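# Pour a ball through gutters into a roofed box

## Task

Get the ball out of the gutter it starts in and into the box that sits by a different arm; the box has a roof and a single open side. Passing the ball from one gutter to another and tipping it into the box is allowed. The task fails if the box is moved, raised, rotated or tilted beyond a small amount, if the ball drops noticeably below table-top height while no robot is holding it, or if anything is knocked or placed outside the work area. A gutter holds the ball only while its open end is raised; if its handle is held vertical the ball rolls out. Arm bases (metres, scene frame) and headings (degrees counter-clockwise from +x): arm1 at x=-1.71 y=+0.31 z=+0.92 heading -13; arm2 at x=+0.00 y=-0.02 z=+0.95 heading -89; arm3 at x=+1.71 y=+0.44 z=+0.93 heading -165. At the end every gripper must release and move away; the ball has to stay in the box without any robot holding it there.

## Robot and tools

Robots: arm1, arm2 and arm3 are identical i2rt Big YAM arms, each with six revolute joints, a two-finger gripper and a wrist camera. With joints 1 and 6 at zero and the hand level and pointing forward, the wrist camera rides on top of the hand looking toward the fingertips. Reach is roughly 1.0 m from the joint1 axis. Joints move at different speeds, so the path between two postures can sweep wide; watch for the other arms, the box and the gutters.

Frames: one shared scene frame, origin on the floor, +z up. The hand point is midway between the fingertips; its z axis runs along the fingers and the fingers close along its y axis. Base positions and headings are listed in the task.

execute_actions: argument actions is a list holding zero or one action. The action is an object keyed by arm name ("arm1", "arm2", "arm3"); each arm's value holds "joints", an object of absolute joint targets by name. These are targets to go to, not offsets. Names, units and ranges: joint1_rad -2.879 to 2.879 (base yaw, positive is counter-clockwise seen from above, 0 unfolds the arm along its base heading); joint2_rad 0 to 3.141 (shoulder, 0 has the upper arm pointing back roughly level, larger values lift it up then forward); joint3_rad 0 to 3.019 (elbow, 0 folded, larger opens); joint4_rad -1.692 to 1.57 (hand pitch, positive tips fingers up); joint5_rad -1.57 to 1.57 (hand sideways swing, positive toward the arm's right); joint6_rad -2.094 to 2.094 (hand roll, positive clockwise viewed from behind the hand); gripper_m 0 to 0.093 metres of fingertip gap. Tolerances for counting a joint as arrived: 0.045, 0.14, 0.09, 0.055, 0.03, 0.035 rad and 0.003 m. You may name any subset of joints and arms; everything in one action starts at once and may finish at different times. Omitted joints or arms can still be driving toward an earlier target. Any action is capped at 15 s. An unknown key or out-of-range number rejects the whole call and nothing moves. The optional cameras list picks images: arm1_cam_wrist, arm2_cam_wrist, arm3_cam_wrist, cam_end_1, cam_end_2, cam_gap_1, cam_gap_2, cam_side, cam_top, or "all"; omitted or null gives all, [] gives none. An empty actions list just reports state and images.

wait: seconds from 0 to 10; commands nothing new, returns the same report as an empty action.

zoom_image: camera (a room or wrist camera name) and region [x0, y0, x1, y1] in pixels of that camera's most recent full image, top-left is (0,0), at most 504 by 504.

read_manual: optional section, only "licences"; returns licence text, moves nothing.

finished_scene: scene (integer 1 or 2) ends the current scene once the last command has been held; irreversible, and its result tells whether the task succeeded and gives the next task. A reply without any tool call ends everything.

Reading results: the pictures line lists cameras in image order. joint_positions gives each joint's actual value. joint_status reports how each commanded joint ended: off_target (stopped short, may still be pushing), contact_stop or time_out (target dropped, joint holds where it stopped; a timed-out joint may keep a nearby target, within 0.375, 0.375, 0.113, 0.225, 0.075, 0.3 rad for joints 1 to 6, and keep pushing), not_followed (a safety check refused the arm's targets, often with a cause: line; the gripper part still runs, and the refused targets may be retried on later actions), and limit_stop_at_motor_heat. on_its_own lists joints not commanded by this call; its "held at" value is the target being held, not the position. To relieve a pushing joint, command its reported position. Tiny target changes may not move a joint, and a joint carrying a load can sag.

Heat and safety: arms do not stop on contact and can push hard; sustained pushing or load heats motors. A MOTOR HOT line appears from 85 °C; at 100 °C an OVER-TEMPERATURE FAULT drops that arm until it cools. The self and inter-arm collision check ignores fingers, gripper housings and wrist cameras and can act late, so keep arms apart; squeezing two robots together ends the run. If a result reports a stop, later motion, wait and finish calls in the same reply are skipped. The simulation keeps running while you think, holding the last command.

Avoid: dropping or slamming things, letting the ball fall off the tables, bumping the box, knocking anything out of the work area, and hard pushes. Loose objects may occasionally get a brief nudge from outside.

Each tool is called after ">>>" by a JSON object that holds its "op" and its "data".

## Session

>>> {"op": "execute_actions", "data": {"actions": []}}

Scene clock: 0.00 s.
arm1.joint_positions: joint1_rad=-0.839 joint2_rad=+0.301 joint3_rad=+1.522 joint4_rad=-1.328 joint5_rad=+0.021 joint6_rad=+0.228 gripper_m=+0.094
arm1.joint_status: not commanded
arm1.hand: x=-1.7004 y=+0.2537 z=+1.5603 quat_wxyz=(-0.609, -0.459, -0.586, +0.274) (m; scene frame)
arm2.joint_positions: joint1_rad=-0.043 joint2_rad=+0.579 joint3_rad=+1.652 joint4_rad=-1.590 joint5_rad=+0.233 joint6_rad=+0.082 gripper_m=+0.094
arm2.joint_status: not commanded
arm2.hand: x=-0.0355 y=-0.1513 z=+1.5626 quat_wxyz=(-0.292, -0.675, -0.528, +0.424) (m; scene frame)
arm3.joint_positions: joint1_rad=-0.250 joint2_rad=+0.312 joint3_rad=+1.662 joint4_rad=-1.171 joint5_rad=-0.083 joint6_rad=-0.572 gripper_m=+0.095
arm3.joint_status: not commanded
arm3.hand: x=+1.7150 y=+0.4269 z=+1.6563 quat_wxyz=(+0.189, -0.600, -0.216, +0.747) (m; scene frame)
pictures: arm1_cam_wrist, arm2_cam_wrist, arm3_cam_wrist, cam_end_1, cam_end_2, cam_gap_1, cam_gap_2, cam_side, cam_top
Images, in order (width x height): arm1_cam_wrist 616x616, arm2_cam_wrist 616x616, arm3_cam_wrist 616x616, cam_end_1 896x504, cam_end_2 896x504, cam_gap_1 896x504, cam_gap_2 896x504, cam_side 896x504, cam_top 896x504.

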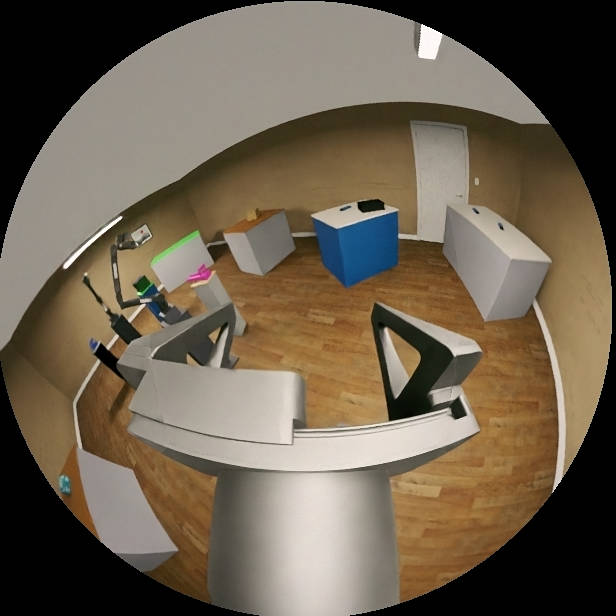

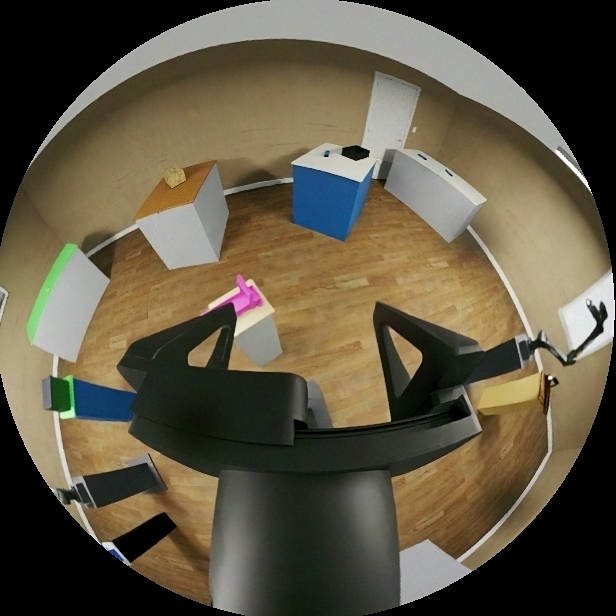

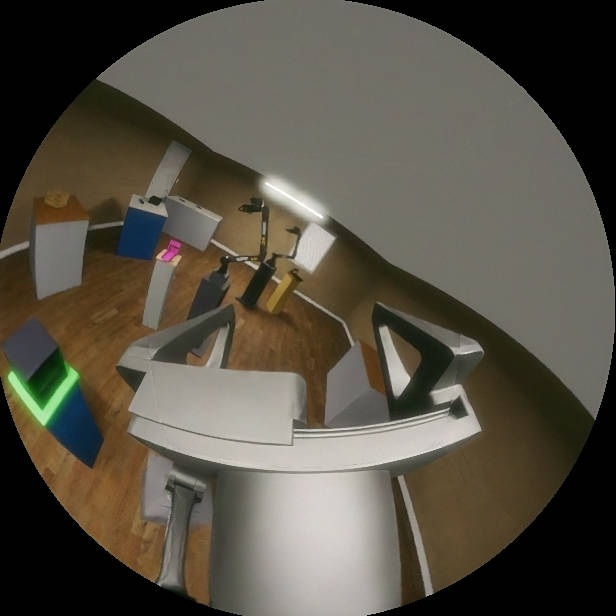

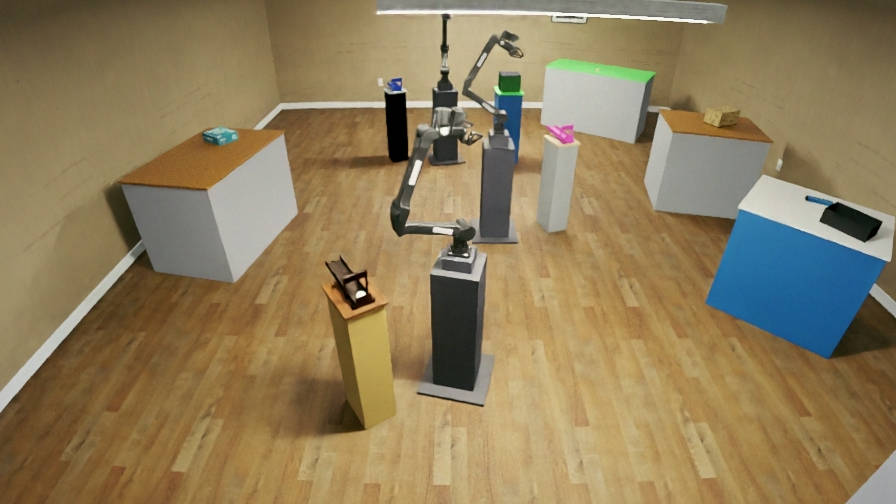

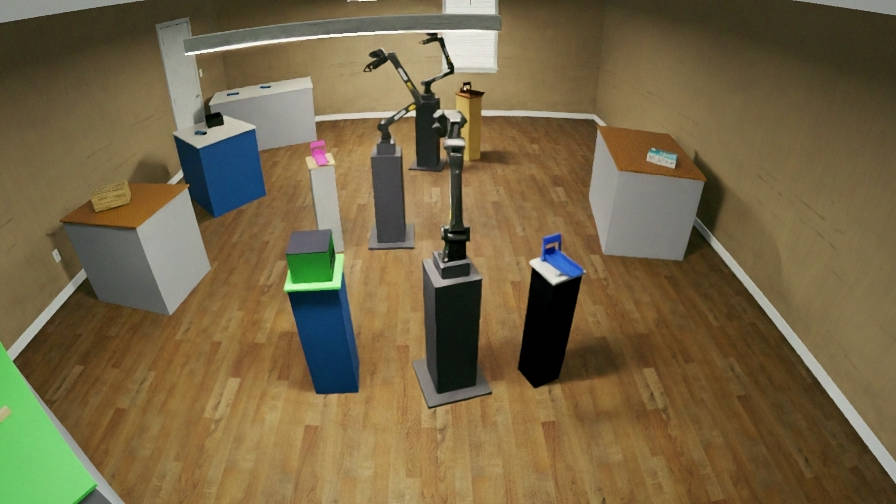

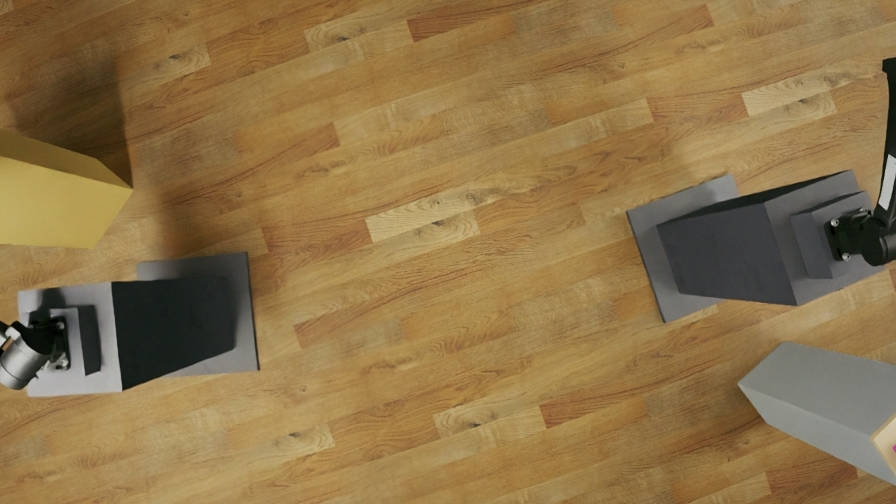

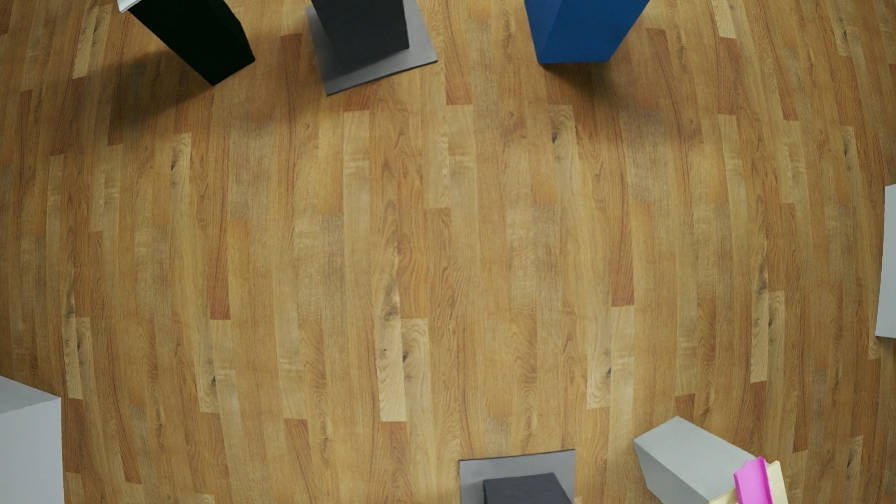

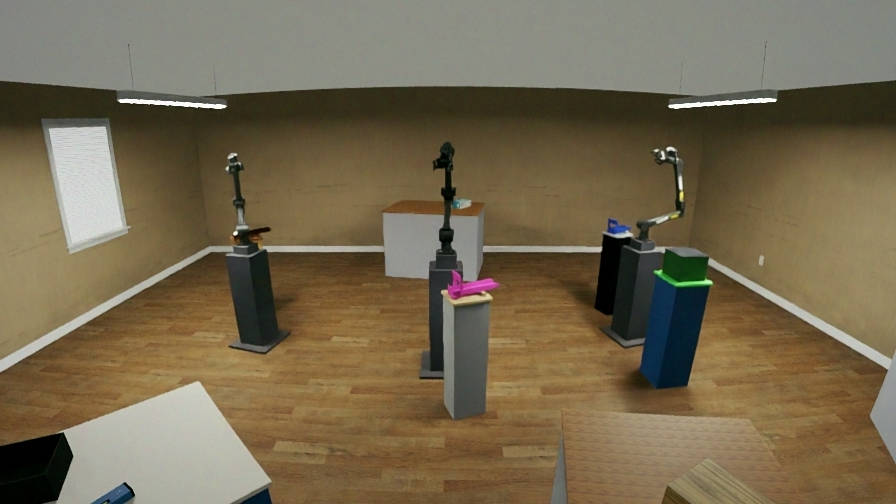

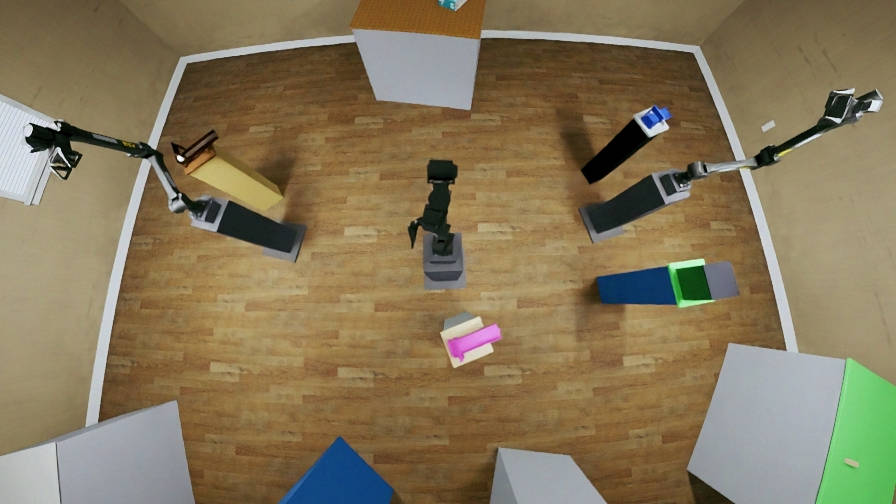

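>>> {"op": "zoom_image", "data": {"camera": "cam_end_1", "region": [280, 230, 440, 330]}}

>>> {"op": "zoom_image", "data": {"camera": "cam_end_2", "region": [260, 210, 620, 310]}}

>>> {"op": "zoom_image", "data": {"camera": "cam_top", "region": [400, 290, 540, 380]}}

Region (280, 230, 440, 330) of cam_end_1's 896x504 image, scaled by 3.150, with more detail than that image has; it fills the top 315 rows of this view, and the rest is white.

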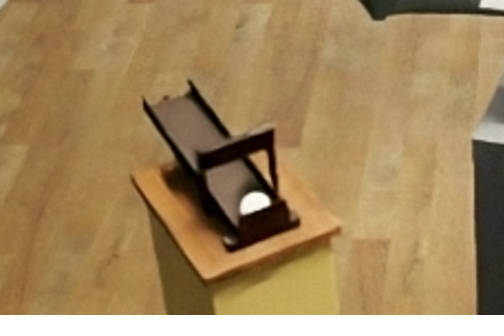

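Region (260, 210, 620, 310) of cam_end_2's 896x504 image, scaled by 1.400, with more detail than that image has.

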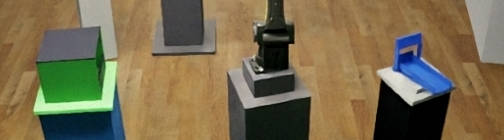

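Region (400, 290, 540, 380) of cam_top's 896x504 image, scaled by 3.600, with more detail than that image has; it fills the top 324 rows of this view, and the rest is white.

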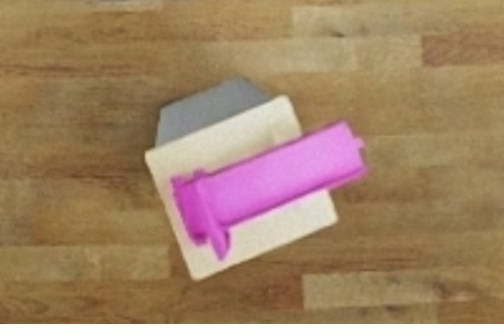

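>>> {"op": "execute_actions", "data": {"actions": [{"arm1":{"joints":{"joint1_rad":2.1,"joint2_rad":1.2,"joint3_rad":1.3,"joint4_rad":-1.4,"joint5_rad":0,"joint6_rad":0}},"arm2":{"joints":{"joint1_rad":0.25,"joint2_rad":1.2,"joint3_rad":1.3,"joint4_rad":-1.4,"joint5_rad":0,"joint6_rad":0}},"arm3":{"joints":{"joint1_rad":1.3,"joint2_rad":0.8,"joint3_rad":0.7,"joint4_rad":-0.5,"joint5_rad":0,"joint6_rad":0}}}], "cameras": ["arm1_cam_wrist","arm2_cam_wrist","arm3_cam_wrist","cam_end_1"]}}

Scene clock: 2.87 s.
arm1.joint_positions: joint1_rad=+2.096 joint2_rad=+1.206 joint3_rad=+1.296 joint4_rad=-1.385 joint5_rad=-0.001 joint6_rad=+0.007 gripper_m=+0.094
arm1.joint_status: all done
arm1.hand: x=-1.8344 y=+0.6878 z=+1.2283 quat_wxyz=(-0.089, +0.794, -0.591, -0.108) (m; scene frame)
arm2.joint_positions: joint1_rad=+0.246 joint2_rad=+1.212 joint3_rad=+1.275 joint4_rad=-1.412 joint5_rad=+0.001 joint6_rad=+0.016 gripper_m=+0.094
arm2.joint_status: all done
arm2.hand: x=+0.1025 y=-0.3964 z=+1.2448 quat_wxyz=(-0.085, -0.612, -0.783, +0.075) (m; scene frame)
arm3.joint_positions: joint1_rad=+1.297 joint2_rad=+0.796 joint3_rad=+0.694 joint4_rad=-0.524 joint5_rad=+0.000 joint6_rad=-0.010 gripper_m=+0.095
arm3.joint_status: all done
arm3.hand: x=+1.7129 y=+0.0585 z=+1.1922 quat_wxyz=(-0.313, -0.629, -0.632, +0.327) (m; scene frame)
pictures: arm1_cam_wrist, arm2_cam_wrist, arm3_cam_wrist, cam_end_1
Images, in order (width x height): arm1_cam_wrist 616x616, arm2_cam_wrist 616x616, arm3_cam_wrist 616x616, cam_end_1 896x504.

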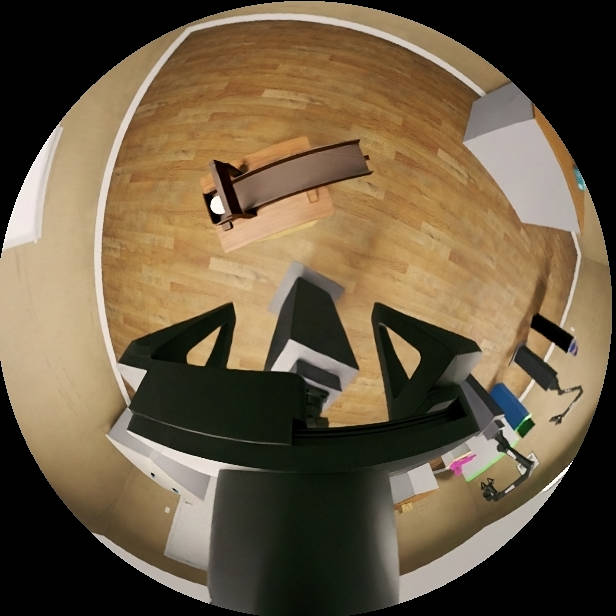

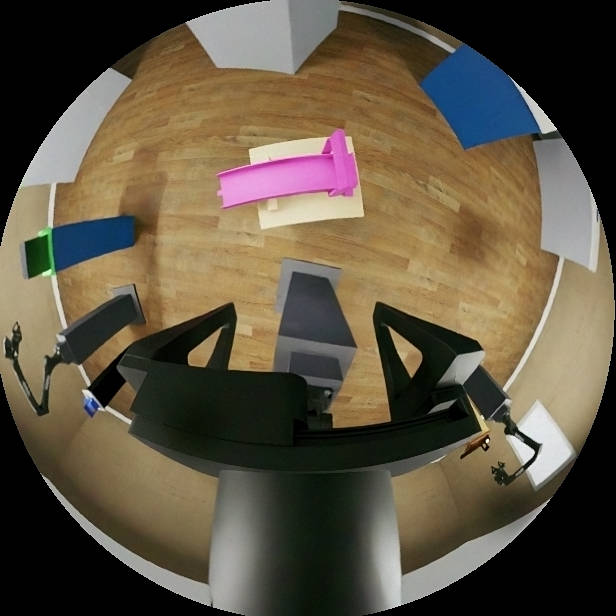

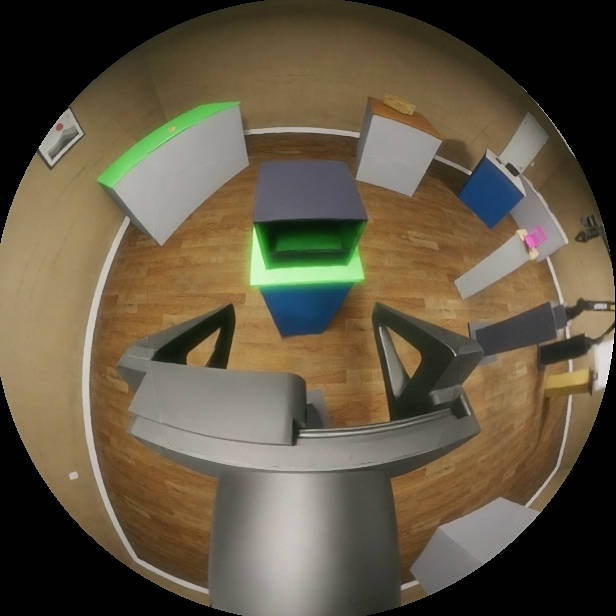

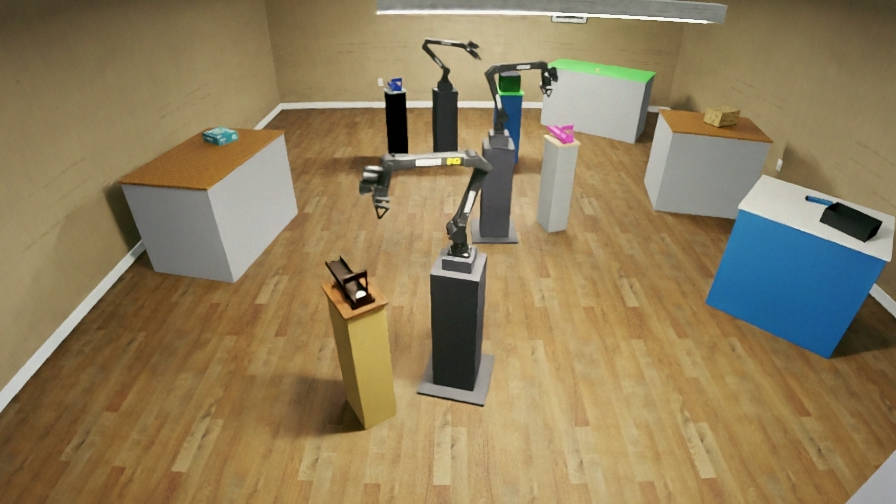

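>>> {"op": "execute_actions", "data": {"actions": [{"arm1":{"joints":{"joint1_rad":2.3,"joint2_rad":1.8,"joint3_rad":1.64,"joint4_rad":-1.41}},"arm2":{"joints":{"joint1_rad":0.12,"joint2_rad":1.8,"joint3_rad":1.64,"joint4_rad":-1.41}},"arm3":{"joints":{"joint1_rad":-1.87,"joint2_rad":1.8,"joint3_rad":1.74,"joint4_rad":-1.51}}}], "cameras": ["arm1_cam_wrist","arm2_cam_wrist","arm3_cam_wrist","cam_end_1","cam_end_2","cam_side"]}}

Scene clock: 5.90 s.
arm1.joint_positions: joint1_rad=+2.304 joint2_rad=+1.796 joint3_rad=+1.607 joint4_rad=-1.402 joint5_rad=+0.000 joint6_rad=+0.006 gripper_m=+0.094
arm1.joint_status: all done
arm1.hand: x=-1.9784 y=+0.7843 z=+1.0874 quat_wxyz=(-0.002, +0.859, -0.512, +0.013) (m; scene frame)
arm2.joint_positions: joint1_rad=+0.115 joint2_rad=+1.830 joint3_rad=+1.596 joint4_rad=-1.412 joint5_rad=+0.000 joint6_rad=+0.015 gripper_m=+0.094
arm2.joint_status: all done
arm2.hand: x=+0.0696 y=-0.5559 z=+1.0986 quat_wxyz=(+0.031, -0.666, -0.745, -0.017) (m; scene frame)
arm3.joint_positions: joint1_rad=-1.878 joint2_rad=+1.818 joint3_rad=+1.706 joint4_rad=-1.497 joint5_rad=-0.001 joint6_rad=-0.008 gripper_m=+0.095
arm3.joint_status: all done
arm3.hand: x=+1.7417 y=+0.9936 z=+1.1241 quat_wxyz=(-0.016, -0.694, +0.720, -0.007) (m; scene frame)
pictures: arm1_cam_wrist, arm2_cam_wrist, arm3_cam_wrist, cam_end_1, cam_end_2, cam_side
Images, in order (width x height): arm1_cam_wrist 616x616, arm2_cam_wrist 616x616, arm3_cam_wrist 616x616, cam_end_1 896x504, cam_end_2 896x504, cam_side 896x504.

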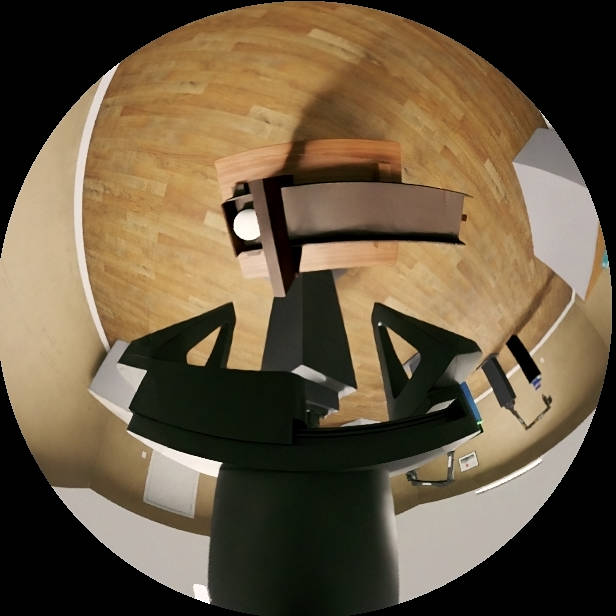

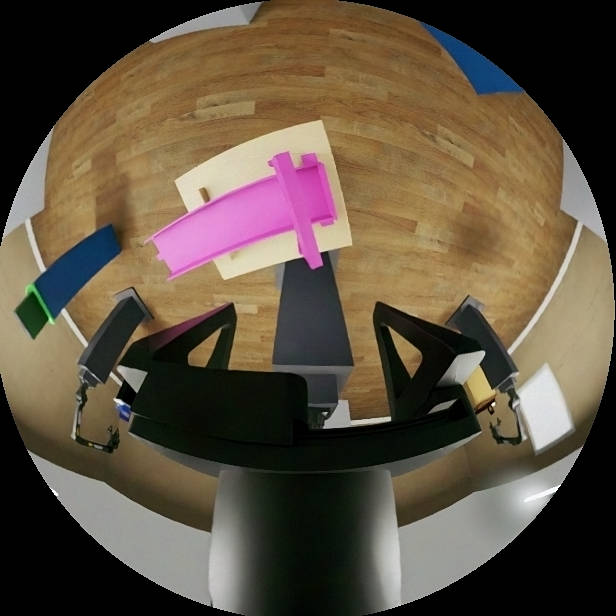

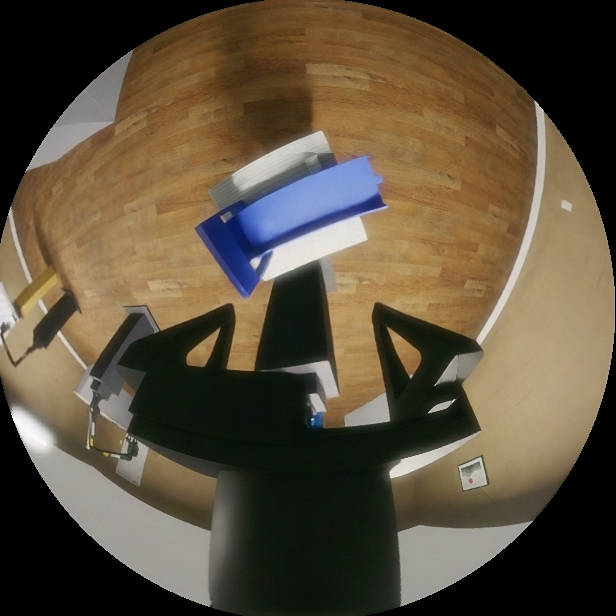

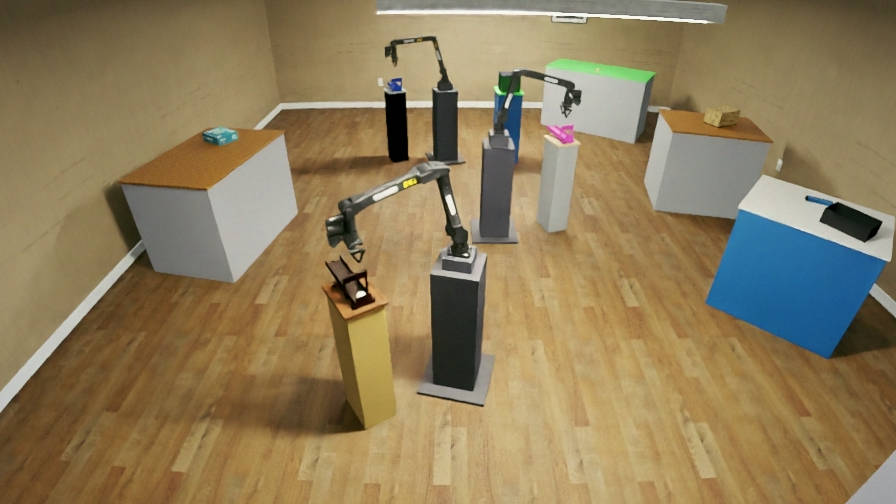

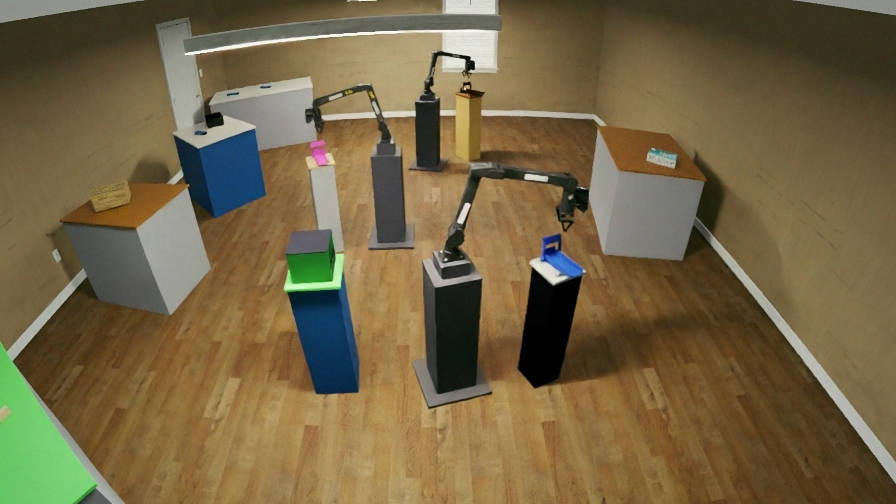

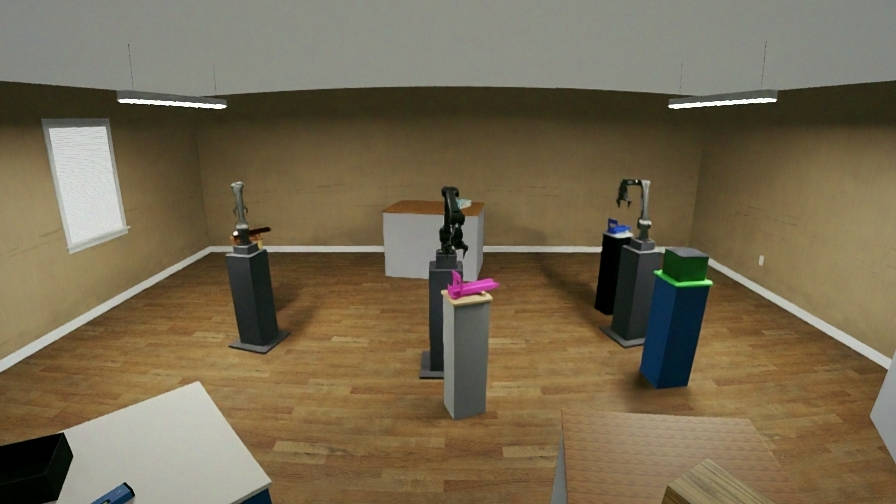

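>>> {"op": "execute_actions", "data": {"actions": [{"arm1":{"joints":{"joint1_rad":2.41,"joint2_rad":1.825,"joint3_rad":1.52,"joint4_rad":-1.23,"joint5_rad":0.2,"joint6_rad":0.1}},"arm2":{"joints":{"joint2_rad":1.825,"joint3_rad":1.52,"joint4_rad":-1.2,"joint6_rad":-0.38}},"arm3":{"joints":{"joint1_rad":-1.74,"joint2_rad":1.72,"joint3_rad":1.47,"joint4_rad":-1.28,"joint6_rad":-0.33}}}], "cameras": ["arm1_cam_wrist","arm2_cam_wrist","arm3_cam_wrist","cam_end_1","cam_end_2"]}}

Scene clock: 7.57 s.
arm1.joint_positions: joint1_rad=+2.419 joint2_rad=+1.809 joint3_rad=+1.523 joint4_rad=-1.245 joint5_rad=+0.198 joint6_rad=+0.092 gripper_m=+0.094
arm1.joint_status: all done
arm1.hand: x=-2.0093 y=+0.7798 z=+1.0527 quat_wxyz=(-0.105, +0.861, -0.498, +0.027) (m; scene frame)
arm2.joint_positions: joint1_rad=+0.115 joint2_rad=+1.829 joint3_rad=+1.516 joint4_rad=-1.218 joint5_rad=+0.000 joint6_rad=-0.363 gripper_m=+0.094
arm2.joint_status: all done
arm2.hand: x=+0.0717 y=-0.5759 z=+1.0693 quat_wxyz=(-0.008, -0.514, -0.857, +0.023) (m; scene frame)
arm3.joint_positions: joint1_rad=-1.734 joint2_rad=+1.721 joint3_rad=+1.458 joint4_rad=-1.295 joint5_rad=-0.001 joint6_rad=-0.320 gripper_m=+0.095
arm3.joint_status: all done
arm3.hand: x=+1.6652 y=+0.9590 z=+1.0817 quat_wxyz=(+0.004, -0.839, +0.544, +0.010) (m; scene frame)
pictures: arm1_cam_wrist, arm2_cam_wrist, arm3_cam_wrist, cam_end_1, cam_end_2
Images, in order (width x height): arm1_cam_wrist 616x616, arm2_cam_wrist 616x616, arm3_cam_wrist 616x616, cam_end_1 896x504, cam_end_2 896x504.

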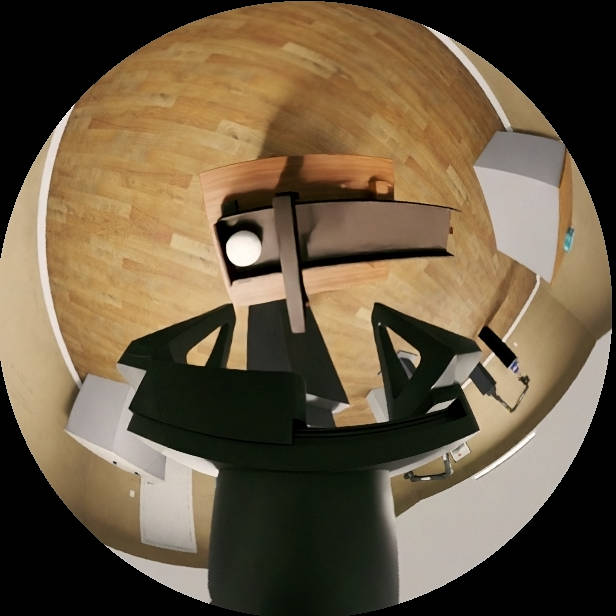

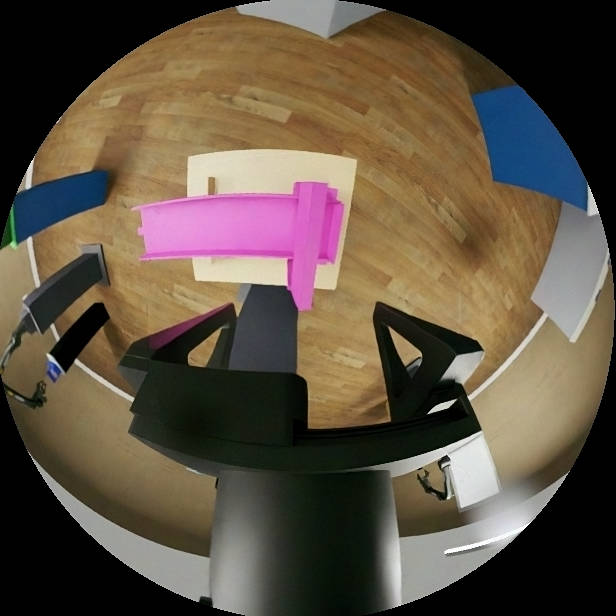

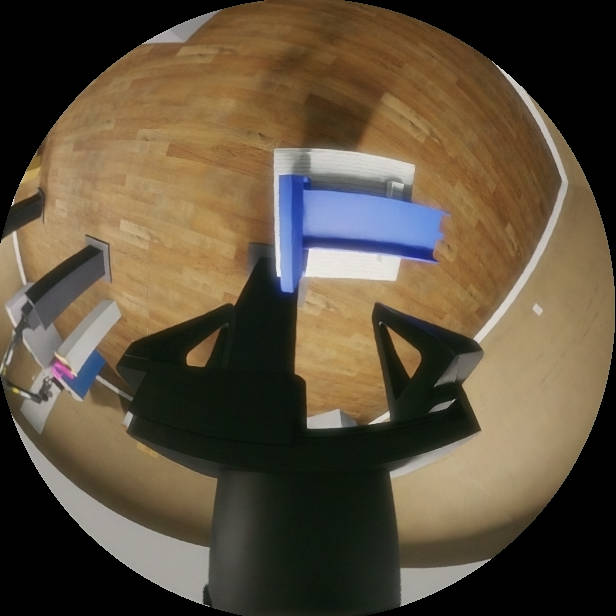

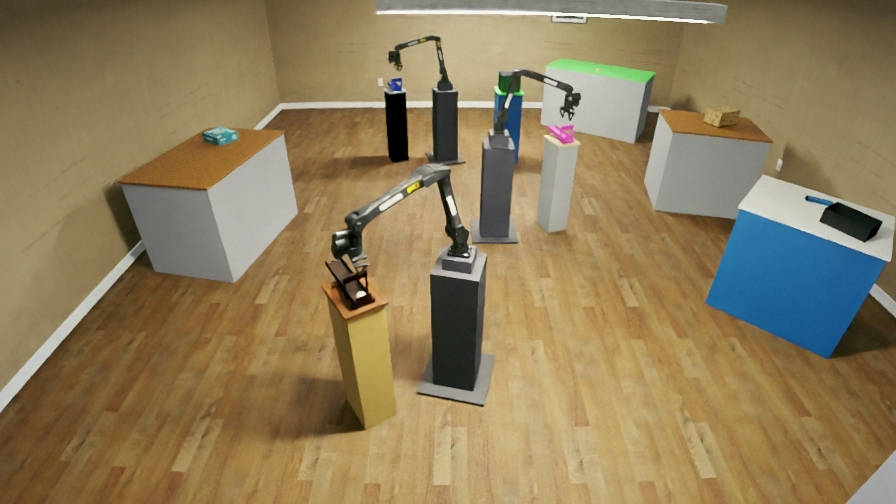

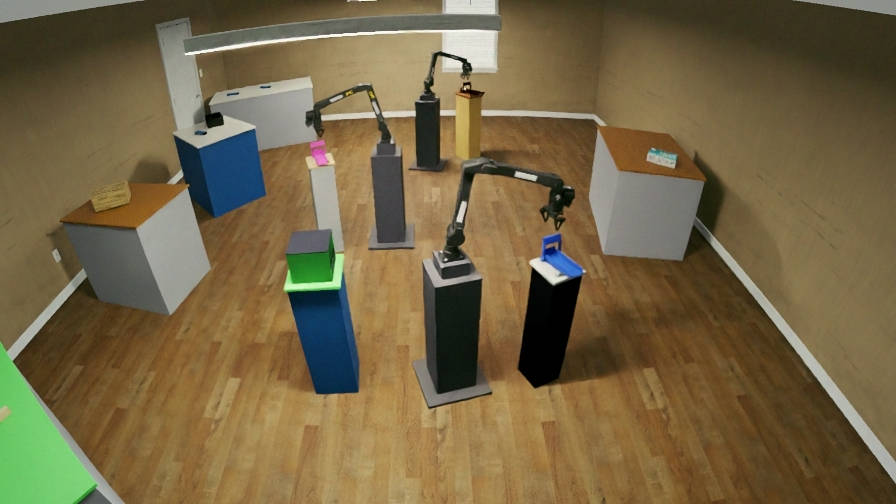

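>>> {"op": "execute_actions", "data": {"actions": [{"arm1":{"joints":{"joint2_rad":1.86,"joint3_rad":1.41,"joint4_rad":-1.11,"joint6_rad":0.0}},"arm2":{"joints":{"joint2_rad":1.88,"joint3_rad":1.37,"joint4_rad":-1.05}},"arm3":{"joints":{"joint1_rad":-1.72,"joint2_rad":1.78,"joint3_rad":1.3,"joint4_rad":-1.08,"joint6_rad":-0.27}}}], "cameras": ["arm1_cam_wrist","arm2_cam_wrist","arm3_cam_wrist","cam_end_1","cam_end_2"]}}

Scene clock: 8.83 s.
arm1.joint_positions: joint1_rad=+2.419 joint2_rad=+1.851 joint3_rad=+1.410 joint4_rad=-1.125 joint5_rad=+0.198 joint6_rad=+0.009 gripper_m=+0.094
arm1.joint_status: all done
arm1.hand: x=-1.9999 y=+0.7682 z=+0.9904 quat_wxyz=(-0.096, +0.881, -0.460, +0.047) (m; scene frame)
arm2.joint_positions: joint1_rad=+0.115 joint2_rad=+1.890 joint3_rad=+1.364 joint4_rad=-1.066 joint5_rad=+0.000 joint6_rad=-0.364 gripper_m=+0.094
arm2.joint_status: all done
arm2.hand: x=+0.0669 y=-0.5492 z=+0.9841 quat_wxyz=(+0.011, -0.514, -0.857, -0.002) (m; scene frame)
arm3.joint_positions: joint1_rad=-1.729 joint2_rad=+1.793 joint3_rad=+1.284 joint4_rad=-1.094 joint5_rad=-0.001 joint6_rad=-0.280 gripper_m=+0.095
arm3.joint_status: all done
arm3.hand: x=+1.6637 y=+0.9386 z=+0.9847 quat_wxyz=(-0.013, -0.829, +0.559, -0.005) (m; scene frame)
pictures: arm1_cam_wrist, arm2_cam_wrist, arm3_cam_wrist, cam_end_1, cam_end_2
Images, in order (width x height): arm1_cam_wrist 616x616, arm2_cam_wrist 616x616, arm3_cam_wrist 616x616, cam_end_1 896x504, cam_end_2 896x504.

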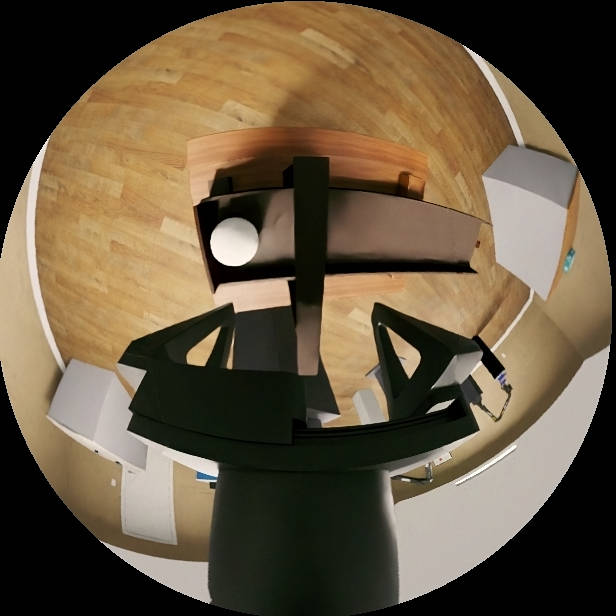

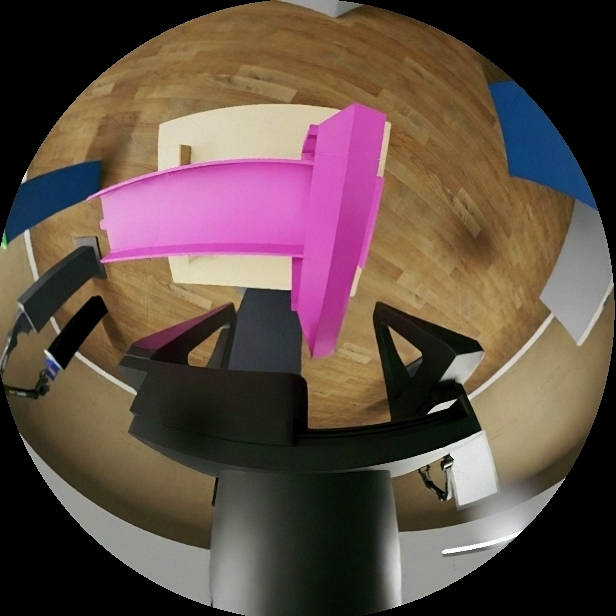

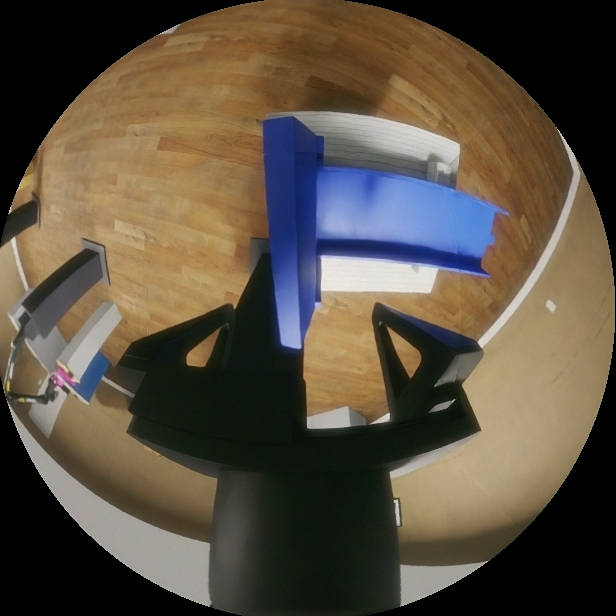

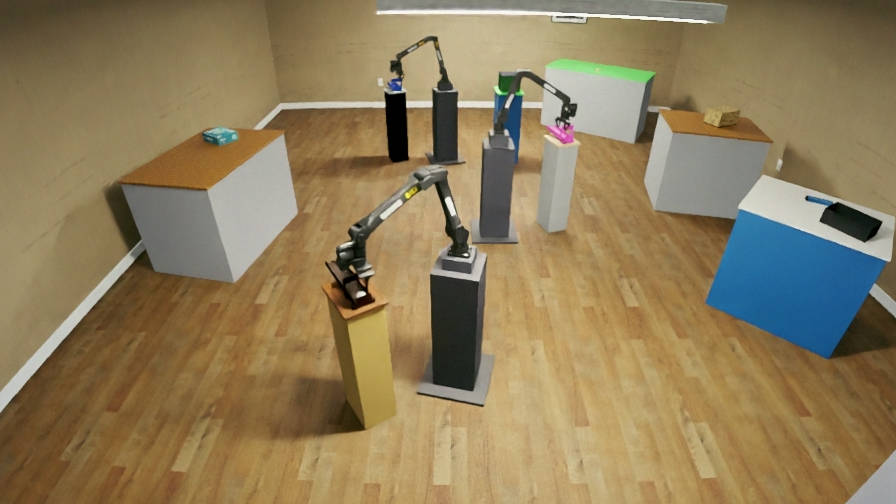

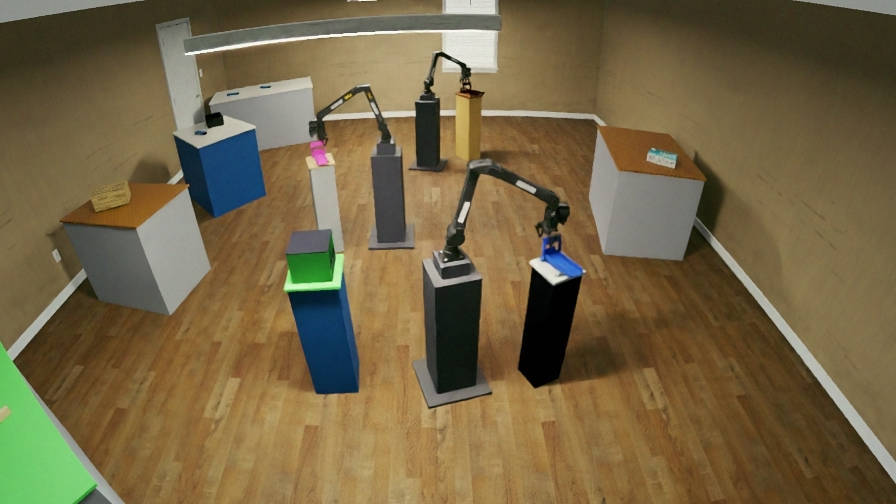

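>>> {"op": "execute_actions", "data": {"actions": [{"arm1":{"joints":{"joint2_rad":1.93,"joint3_rad":1.5,"joint4_rad":-1.11}},"arm2":{"joints":{"joint2_rad":1.985,"joint3_rad":1.52,"joint4_rad":-1.05}},"arm3":{"joints":{"joint2_rad":1.885,"joint3_rad":1.44,"joint4_rad":-1.08}}}], "cameras": ["arm1_cam_wrist","arm2_cam_wrist","arm3_cam_wrist"]}}

Scene clock: 9.80 s.
arm1.joint_positions: joint1_rad=+2.419 joint2_rad=+1.913 joint3_rad=+1.455 joint4_rad=-1.121 joint5_rad=+0.198 joint6_rad=+0.008 gripper_m=+0.094
arm1.joint_status: all done
arm1.hand: x=-2.0082 y=+0.7805 z=+0.9736 quat_wxyz=(-0.093, +0.882, -0.459, +0.053) (m; scene frame)
arm2.joint_positions: joint1_rad=+0.115 joint2_rad=+1.984 joint3_rad=+1.468 joint4_rad=-1.062 joint5_rad=+0.000 joint6_rad=-0.364 gripper_m=+0.094
arm2.joint_status: all done
arm2.hand: x=+0.0713 y=-0.5854 z=+0.9690 quat_wxyz=(+0.007, -0.514, -0.857, +0.004) (m; scene frame)
arm3.joint_positions: joint1_rad=-1.729 joint2_rad=+1.882 joint3_rad=+1.400 joint4_rad=-1.088 joint5_rad=-0.001 joint6_rad=-0.280 gripper_m=+0.095
arm3.joint_status: all done
arm3.hand: x=+1.6590 y=+0.9825 z=+0.9792 quat_wxyz=(-0.001, -0.829, +0.559, +0.006) (m; scene frame)
pictures: arm1_cam_wrist, arm2_cam_wrist, arm3_cam_wrist
Images, in order (width x height): arm1_cam_wrist 616x616, arm2_cam_wrist 616x616, arm3_cam_wrist 616x616.

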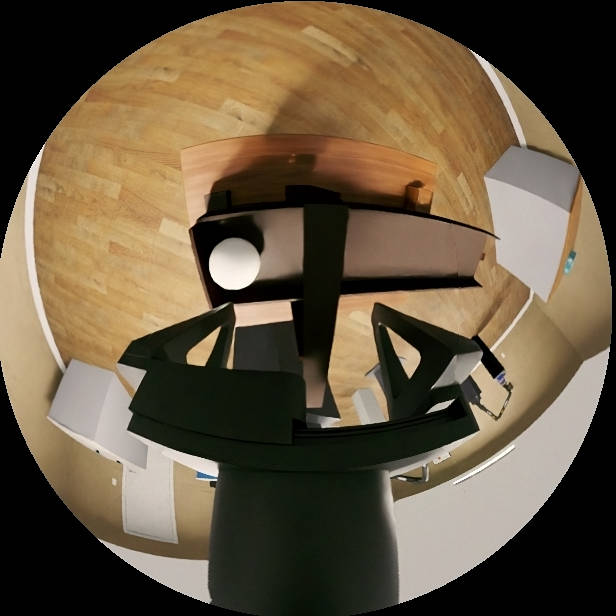

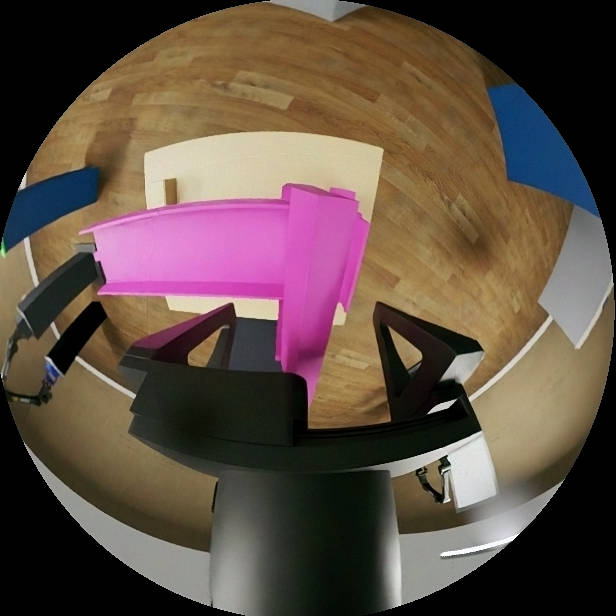

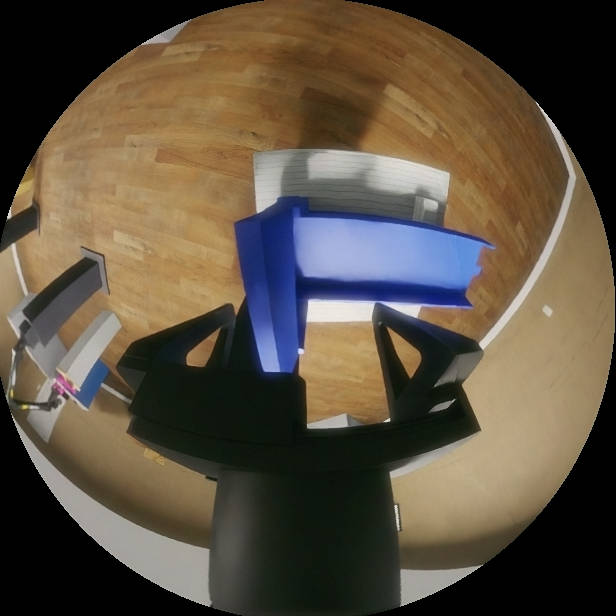

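Adjust arm3 slightly left/down and close.

>>> {"op": "execute_actions", "data": {"actions": [{"arm1":{"joints":{"joint5_rad":0.25,"gripper_m":0}},"arm2":{"joints":{"gripper_m":0}},"arm3":{"joints":{"joint1_rad":-1.68,"joint2_rad":1.91,"gripper_m":0}}}], "cameras": []}}

>>> {"op": "execute_actions", "data": {"actions": [{"arm1":{"joints":{"joint2_rad":1.8,"joint3_rad":1.7,"joint4_rad":-1.4,"joint5_rad":0.35}},"arm2":{"joints":{"joint2_rad":1.8,"joint3_rad":1.7,"joint4_rad":-1.4}},"arm3":{"joints":{"joint2_rad":1.8,"joint3_rad":1.7,"joint4_rad":-1.4}}}], "cameras": ["arm1_cam_wrist","cam_side"]}}

Scene clock: 10.80 s.
arm1.joint_positions: joint1_rad=+2.419 joint2_rad=+1.913 joint3_rad=+1.455 joint4_rad=-1.121 joint5_rad=+0.246 joint6_rad=+0.007 gripper_m=+0.011
arm1.joint_status: gripper_m off_target (ended at +0.011, target +0.000); the others done
arm1.hand: x=-2.0017 y=+0.7851 z=+0.9755 quat_wxyz=(-0.114, +0.880, -0.457, +0.064) (m; scene frame)
arm2.joint_positions: joint1_rad=+0.118 joint2_rad=+1.976 joint3_rad=+1.481 joint4_rad=-1.064 joint5_rad=-0.028 joint6_rad=-0.380 gripper_m=+0.014
arm2.joint_status: gripper_m off_target (ended at +0.014, target +0.000)
arm2.hand: x=+0.0787 y=-0.5907 z=+0.9780 quat_wxyz=(-0.010, -0.506, -0.862, +0.003) (m; scene frame)
arm3.joint_positions: joint1_rad=-1.684 joint2_rad=+1.885 joint3_rad=+1.421 joint4_rad=-1.088 joint5_rad=+0.031 joint6_rad=-0.256 gripper_m=+0.014
arm3.joint_status: gripper_m off_target (ended at +0.014, target +0.000); the others done
arm3.hand: x=+1.6393 y=+0.9886 z=+0.9852 quat_wxyz=(+0.017, -0.835, +0.550, +0.000) (m; scene frame)
pictures: none
No camera images: the call's "cameras" was empty. Leave "cameras" out to get every camera's image.

Scene clock: 12.13 s.
arm1.joint_positions: joint1_rad=+2.419 joint2_rad=+1.796 joint3_rad=+1.664 joint4_rad=-1.388 joint5_rad=+0.345 joint6_rad=+0.005 gripper_m=+0.011
arm1.joint_status: all done
arm1.hand: x=-1.9961 y=+0.8014 z=+1.1195 quat_wxyz=(-0.171, +0.871, -0.457, +0.060) (m; scene frame)
arm2.joint_positions: joint1_rad=+0.120 joint2_rad=+1.803 joint3_rad=+1.653 joint4_rad=-1.386 joint5_rad=+0.001 joint6_rad=-0.380 gripper_m=+0.011
arm2.joint_status: all done
arm2.hand: x=+0.0760 y=-0.5788 z=+1.1342 quat_wxyz=(-0.006, -0.505, -0.863, +0.022) (m; scene frame)
arm3.joint_positions: joint1_rad=-1.683 joint2_rad=+1.802 joint3_rad=+1.661 joint4_rad=-1.388 joint5_rad=+0.001 joint6_rad=-0.260 gripper_m=+0.012
arm3.joint_status: all done
arm3.hand: x=+1.6328 y=+1.0005 z=+1.1169 quat_wxyz=(+0.015, -0.836, +0.548, +0.019) (m; scene frame)
pictures: arm1_cam_wrist, cam_side
Images, in order (width x height): arm1_cam_wrist 616x616, cam_side 896x504.

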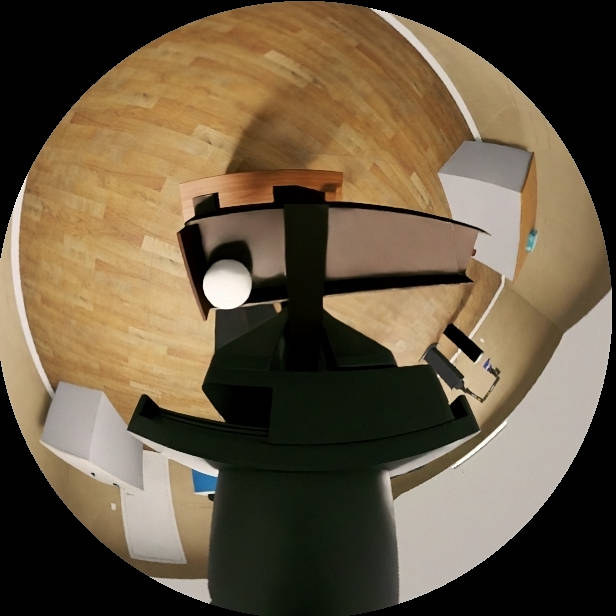

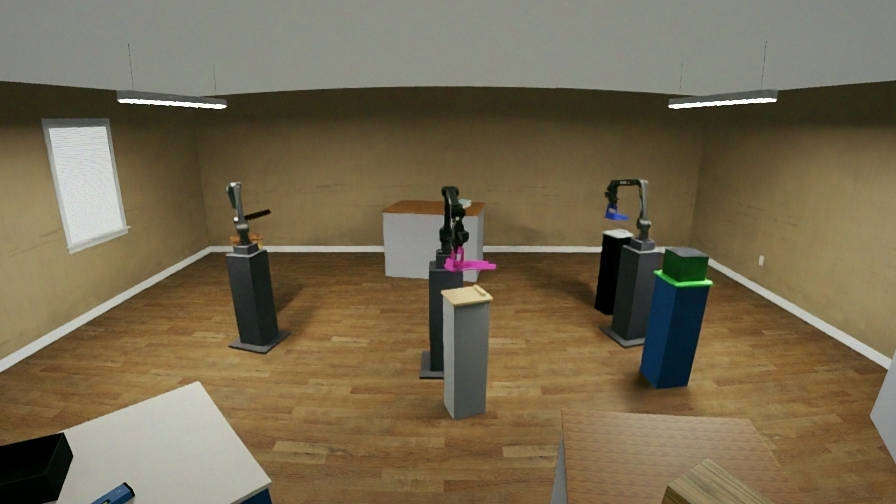

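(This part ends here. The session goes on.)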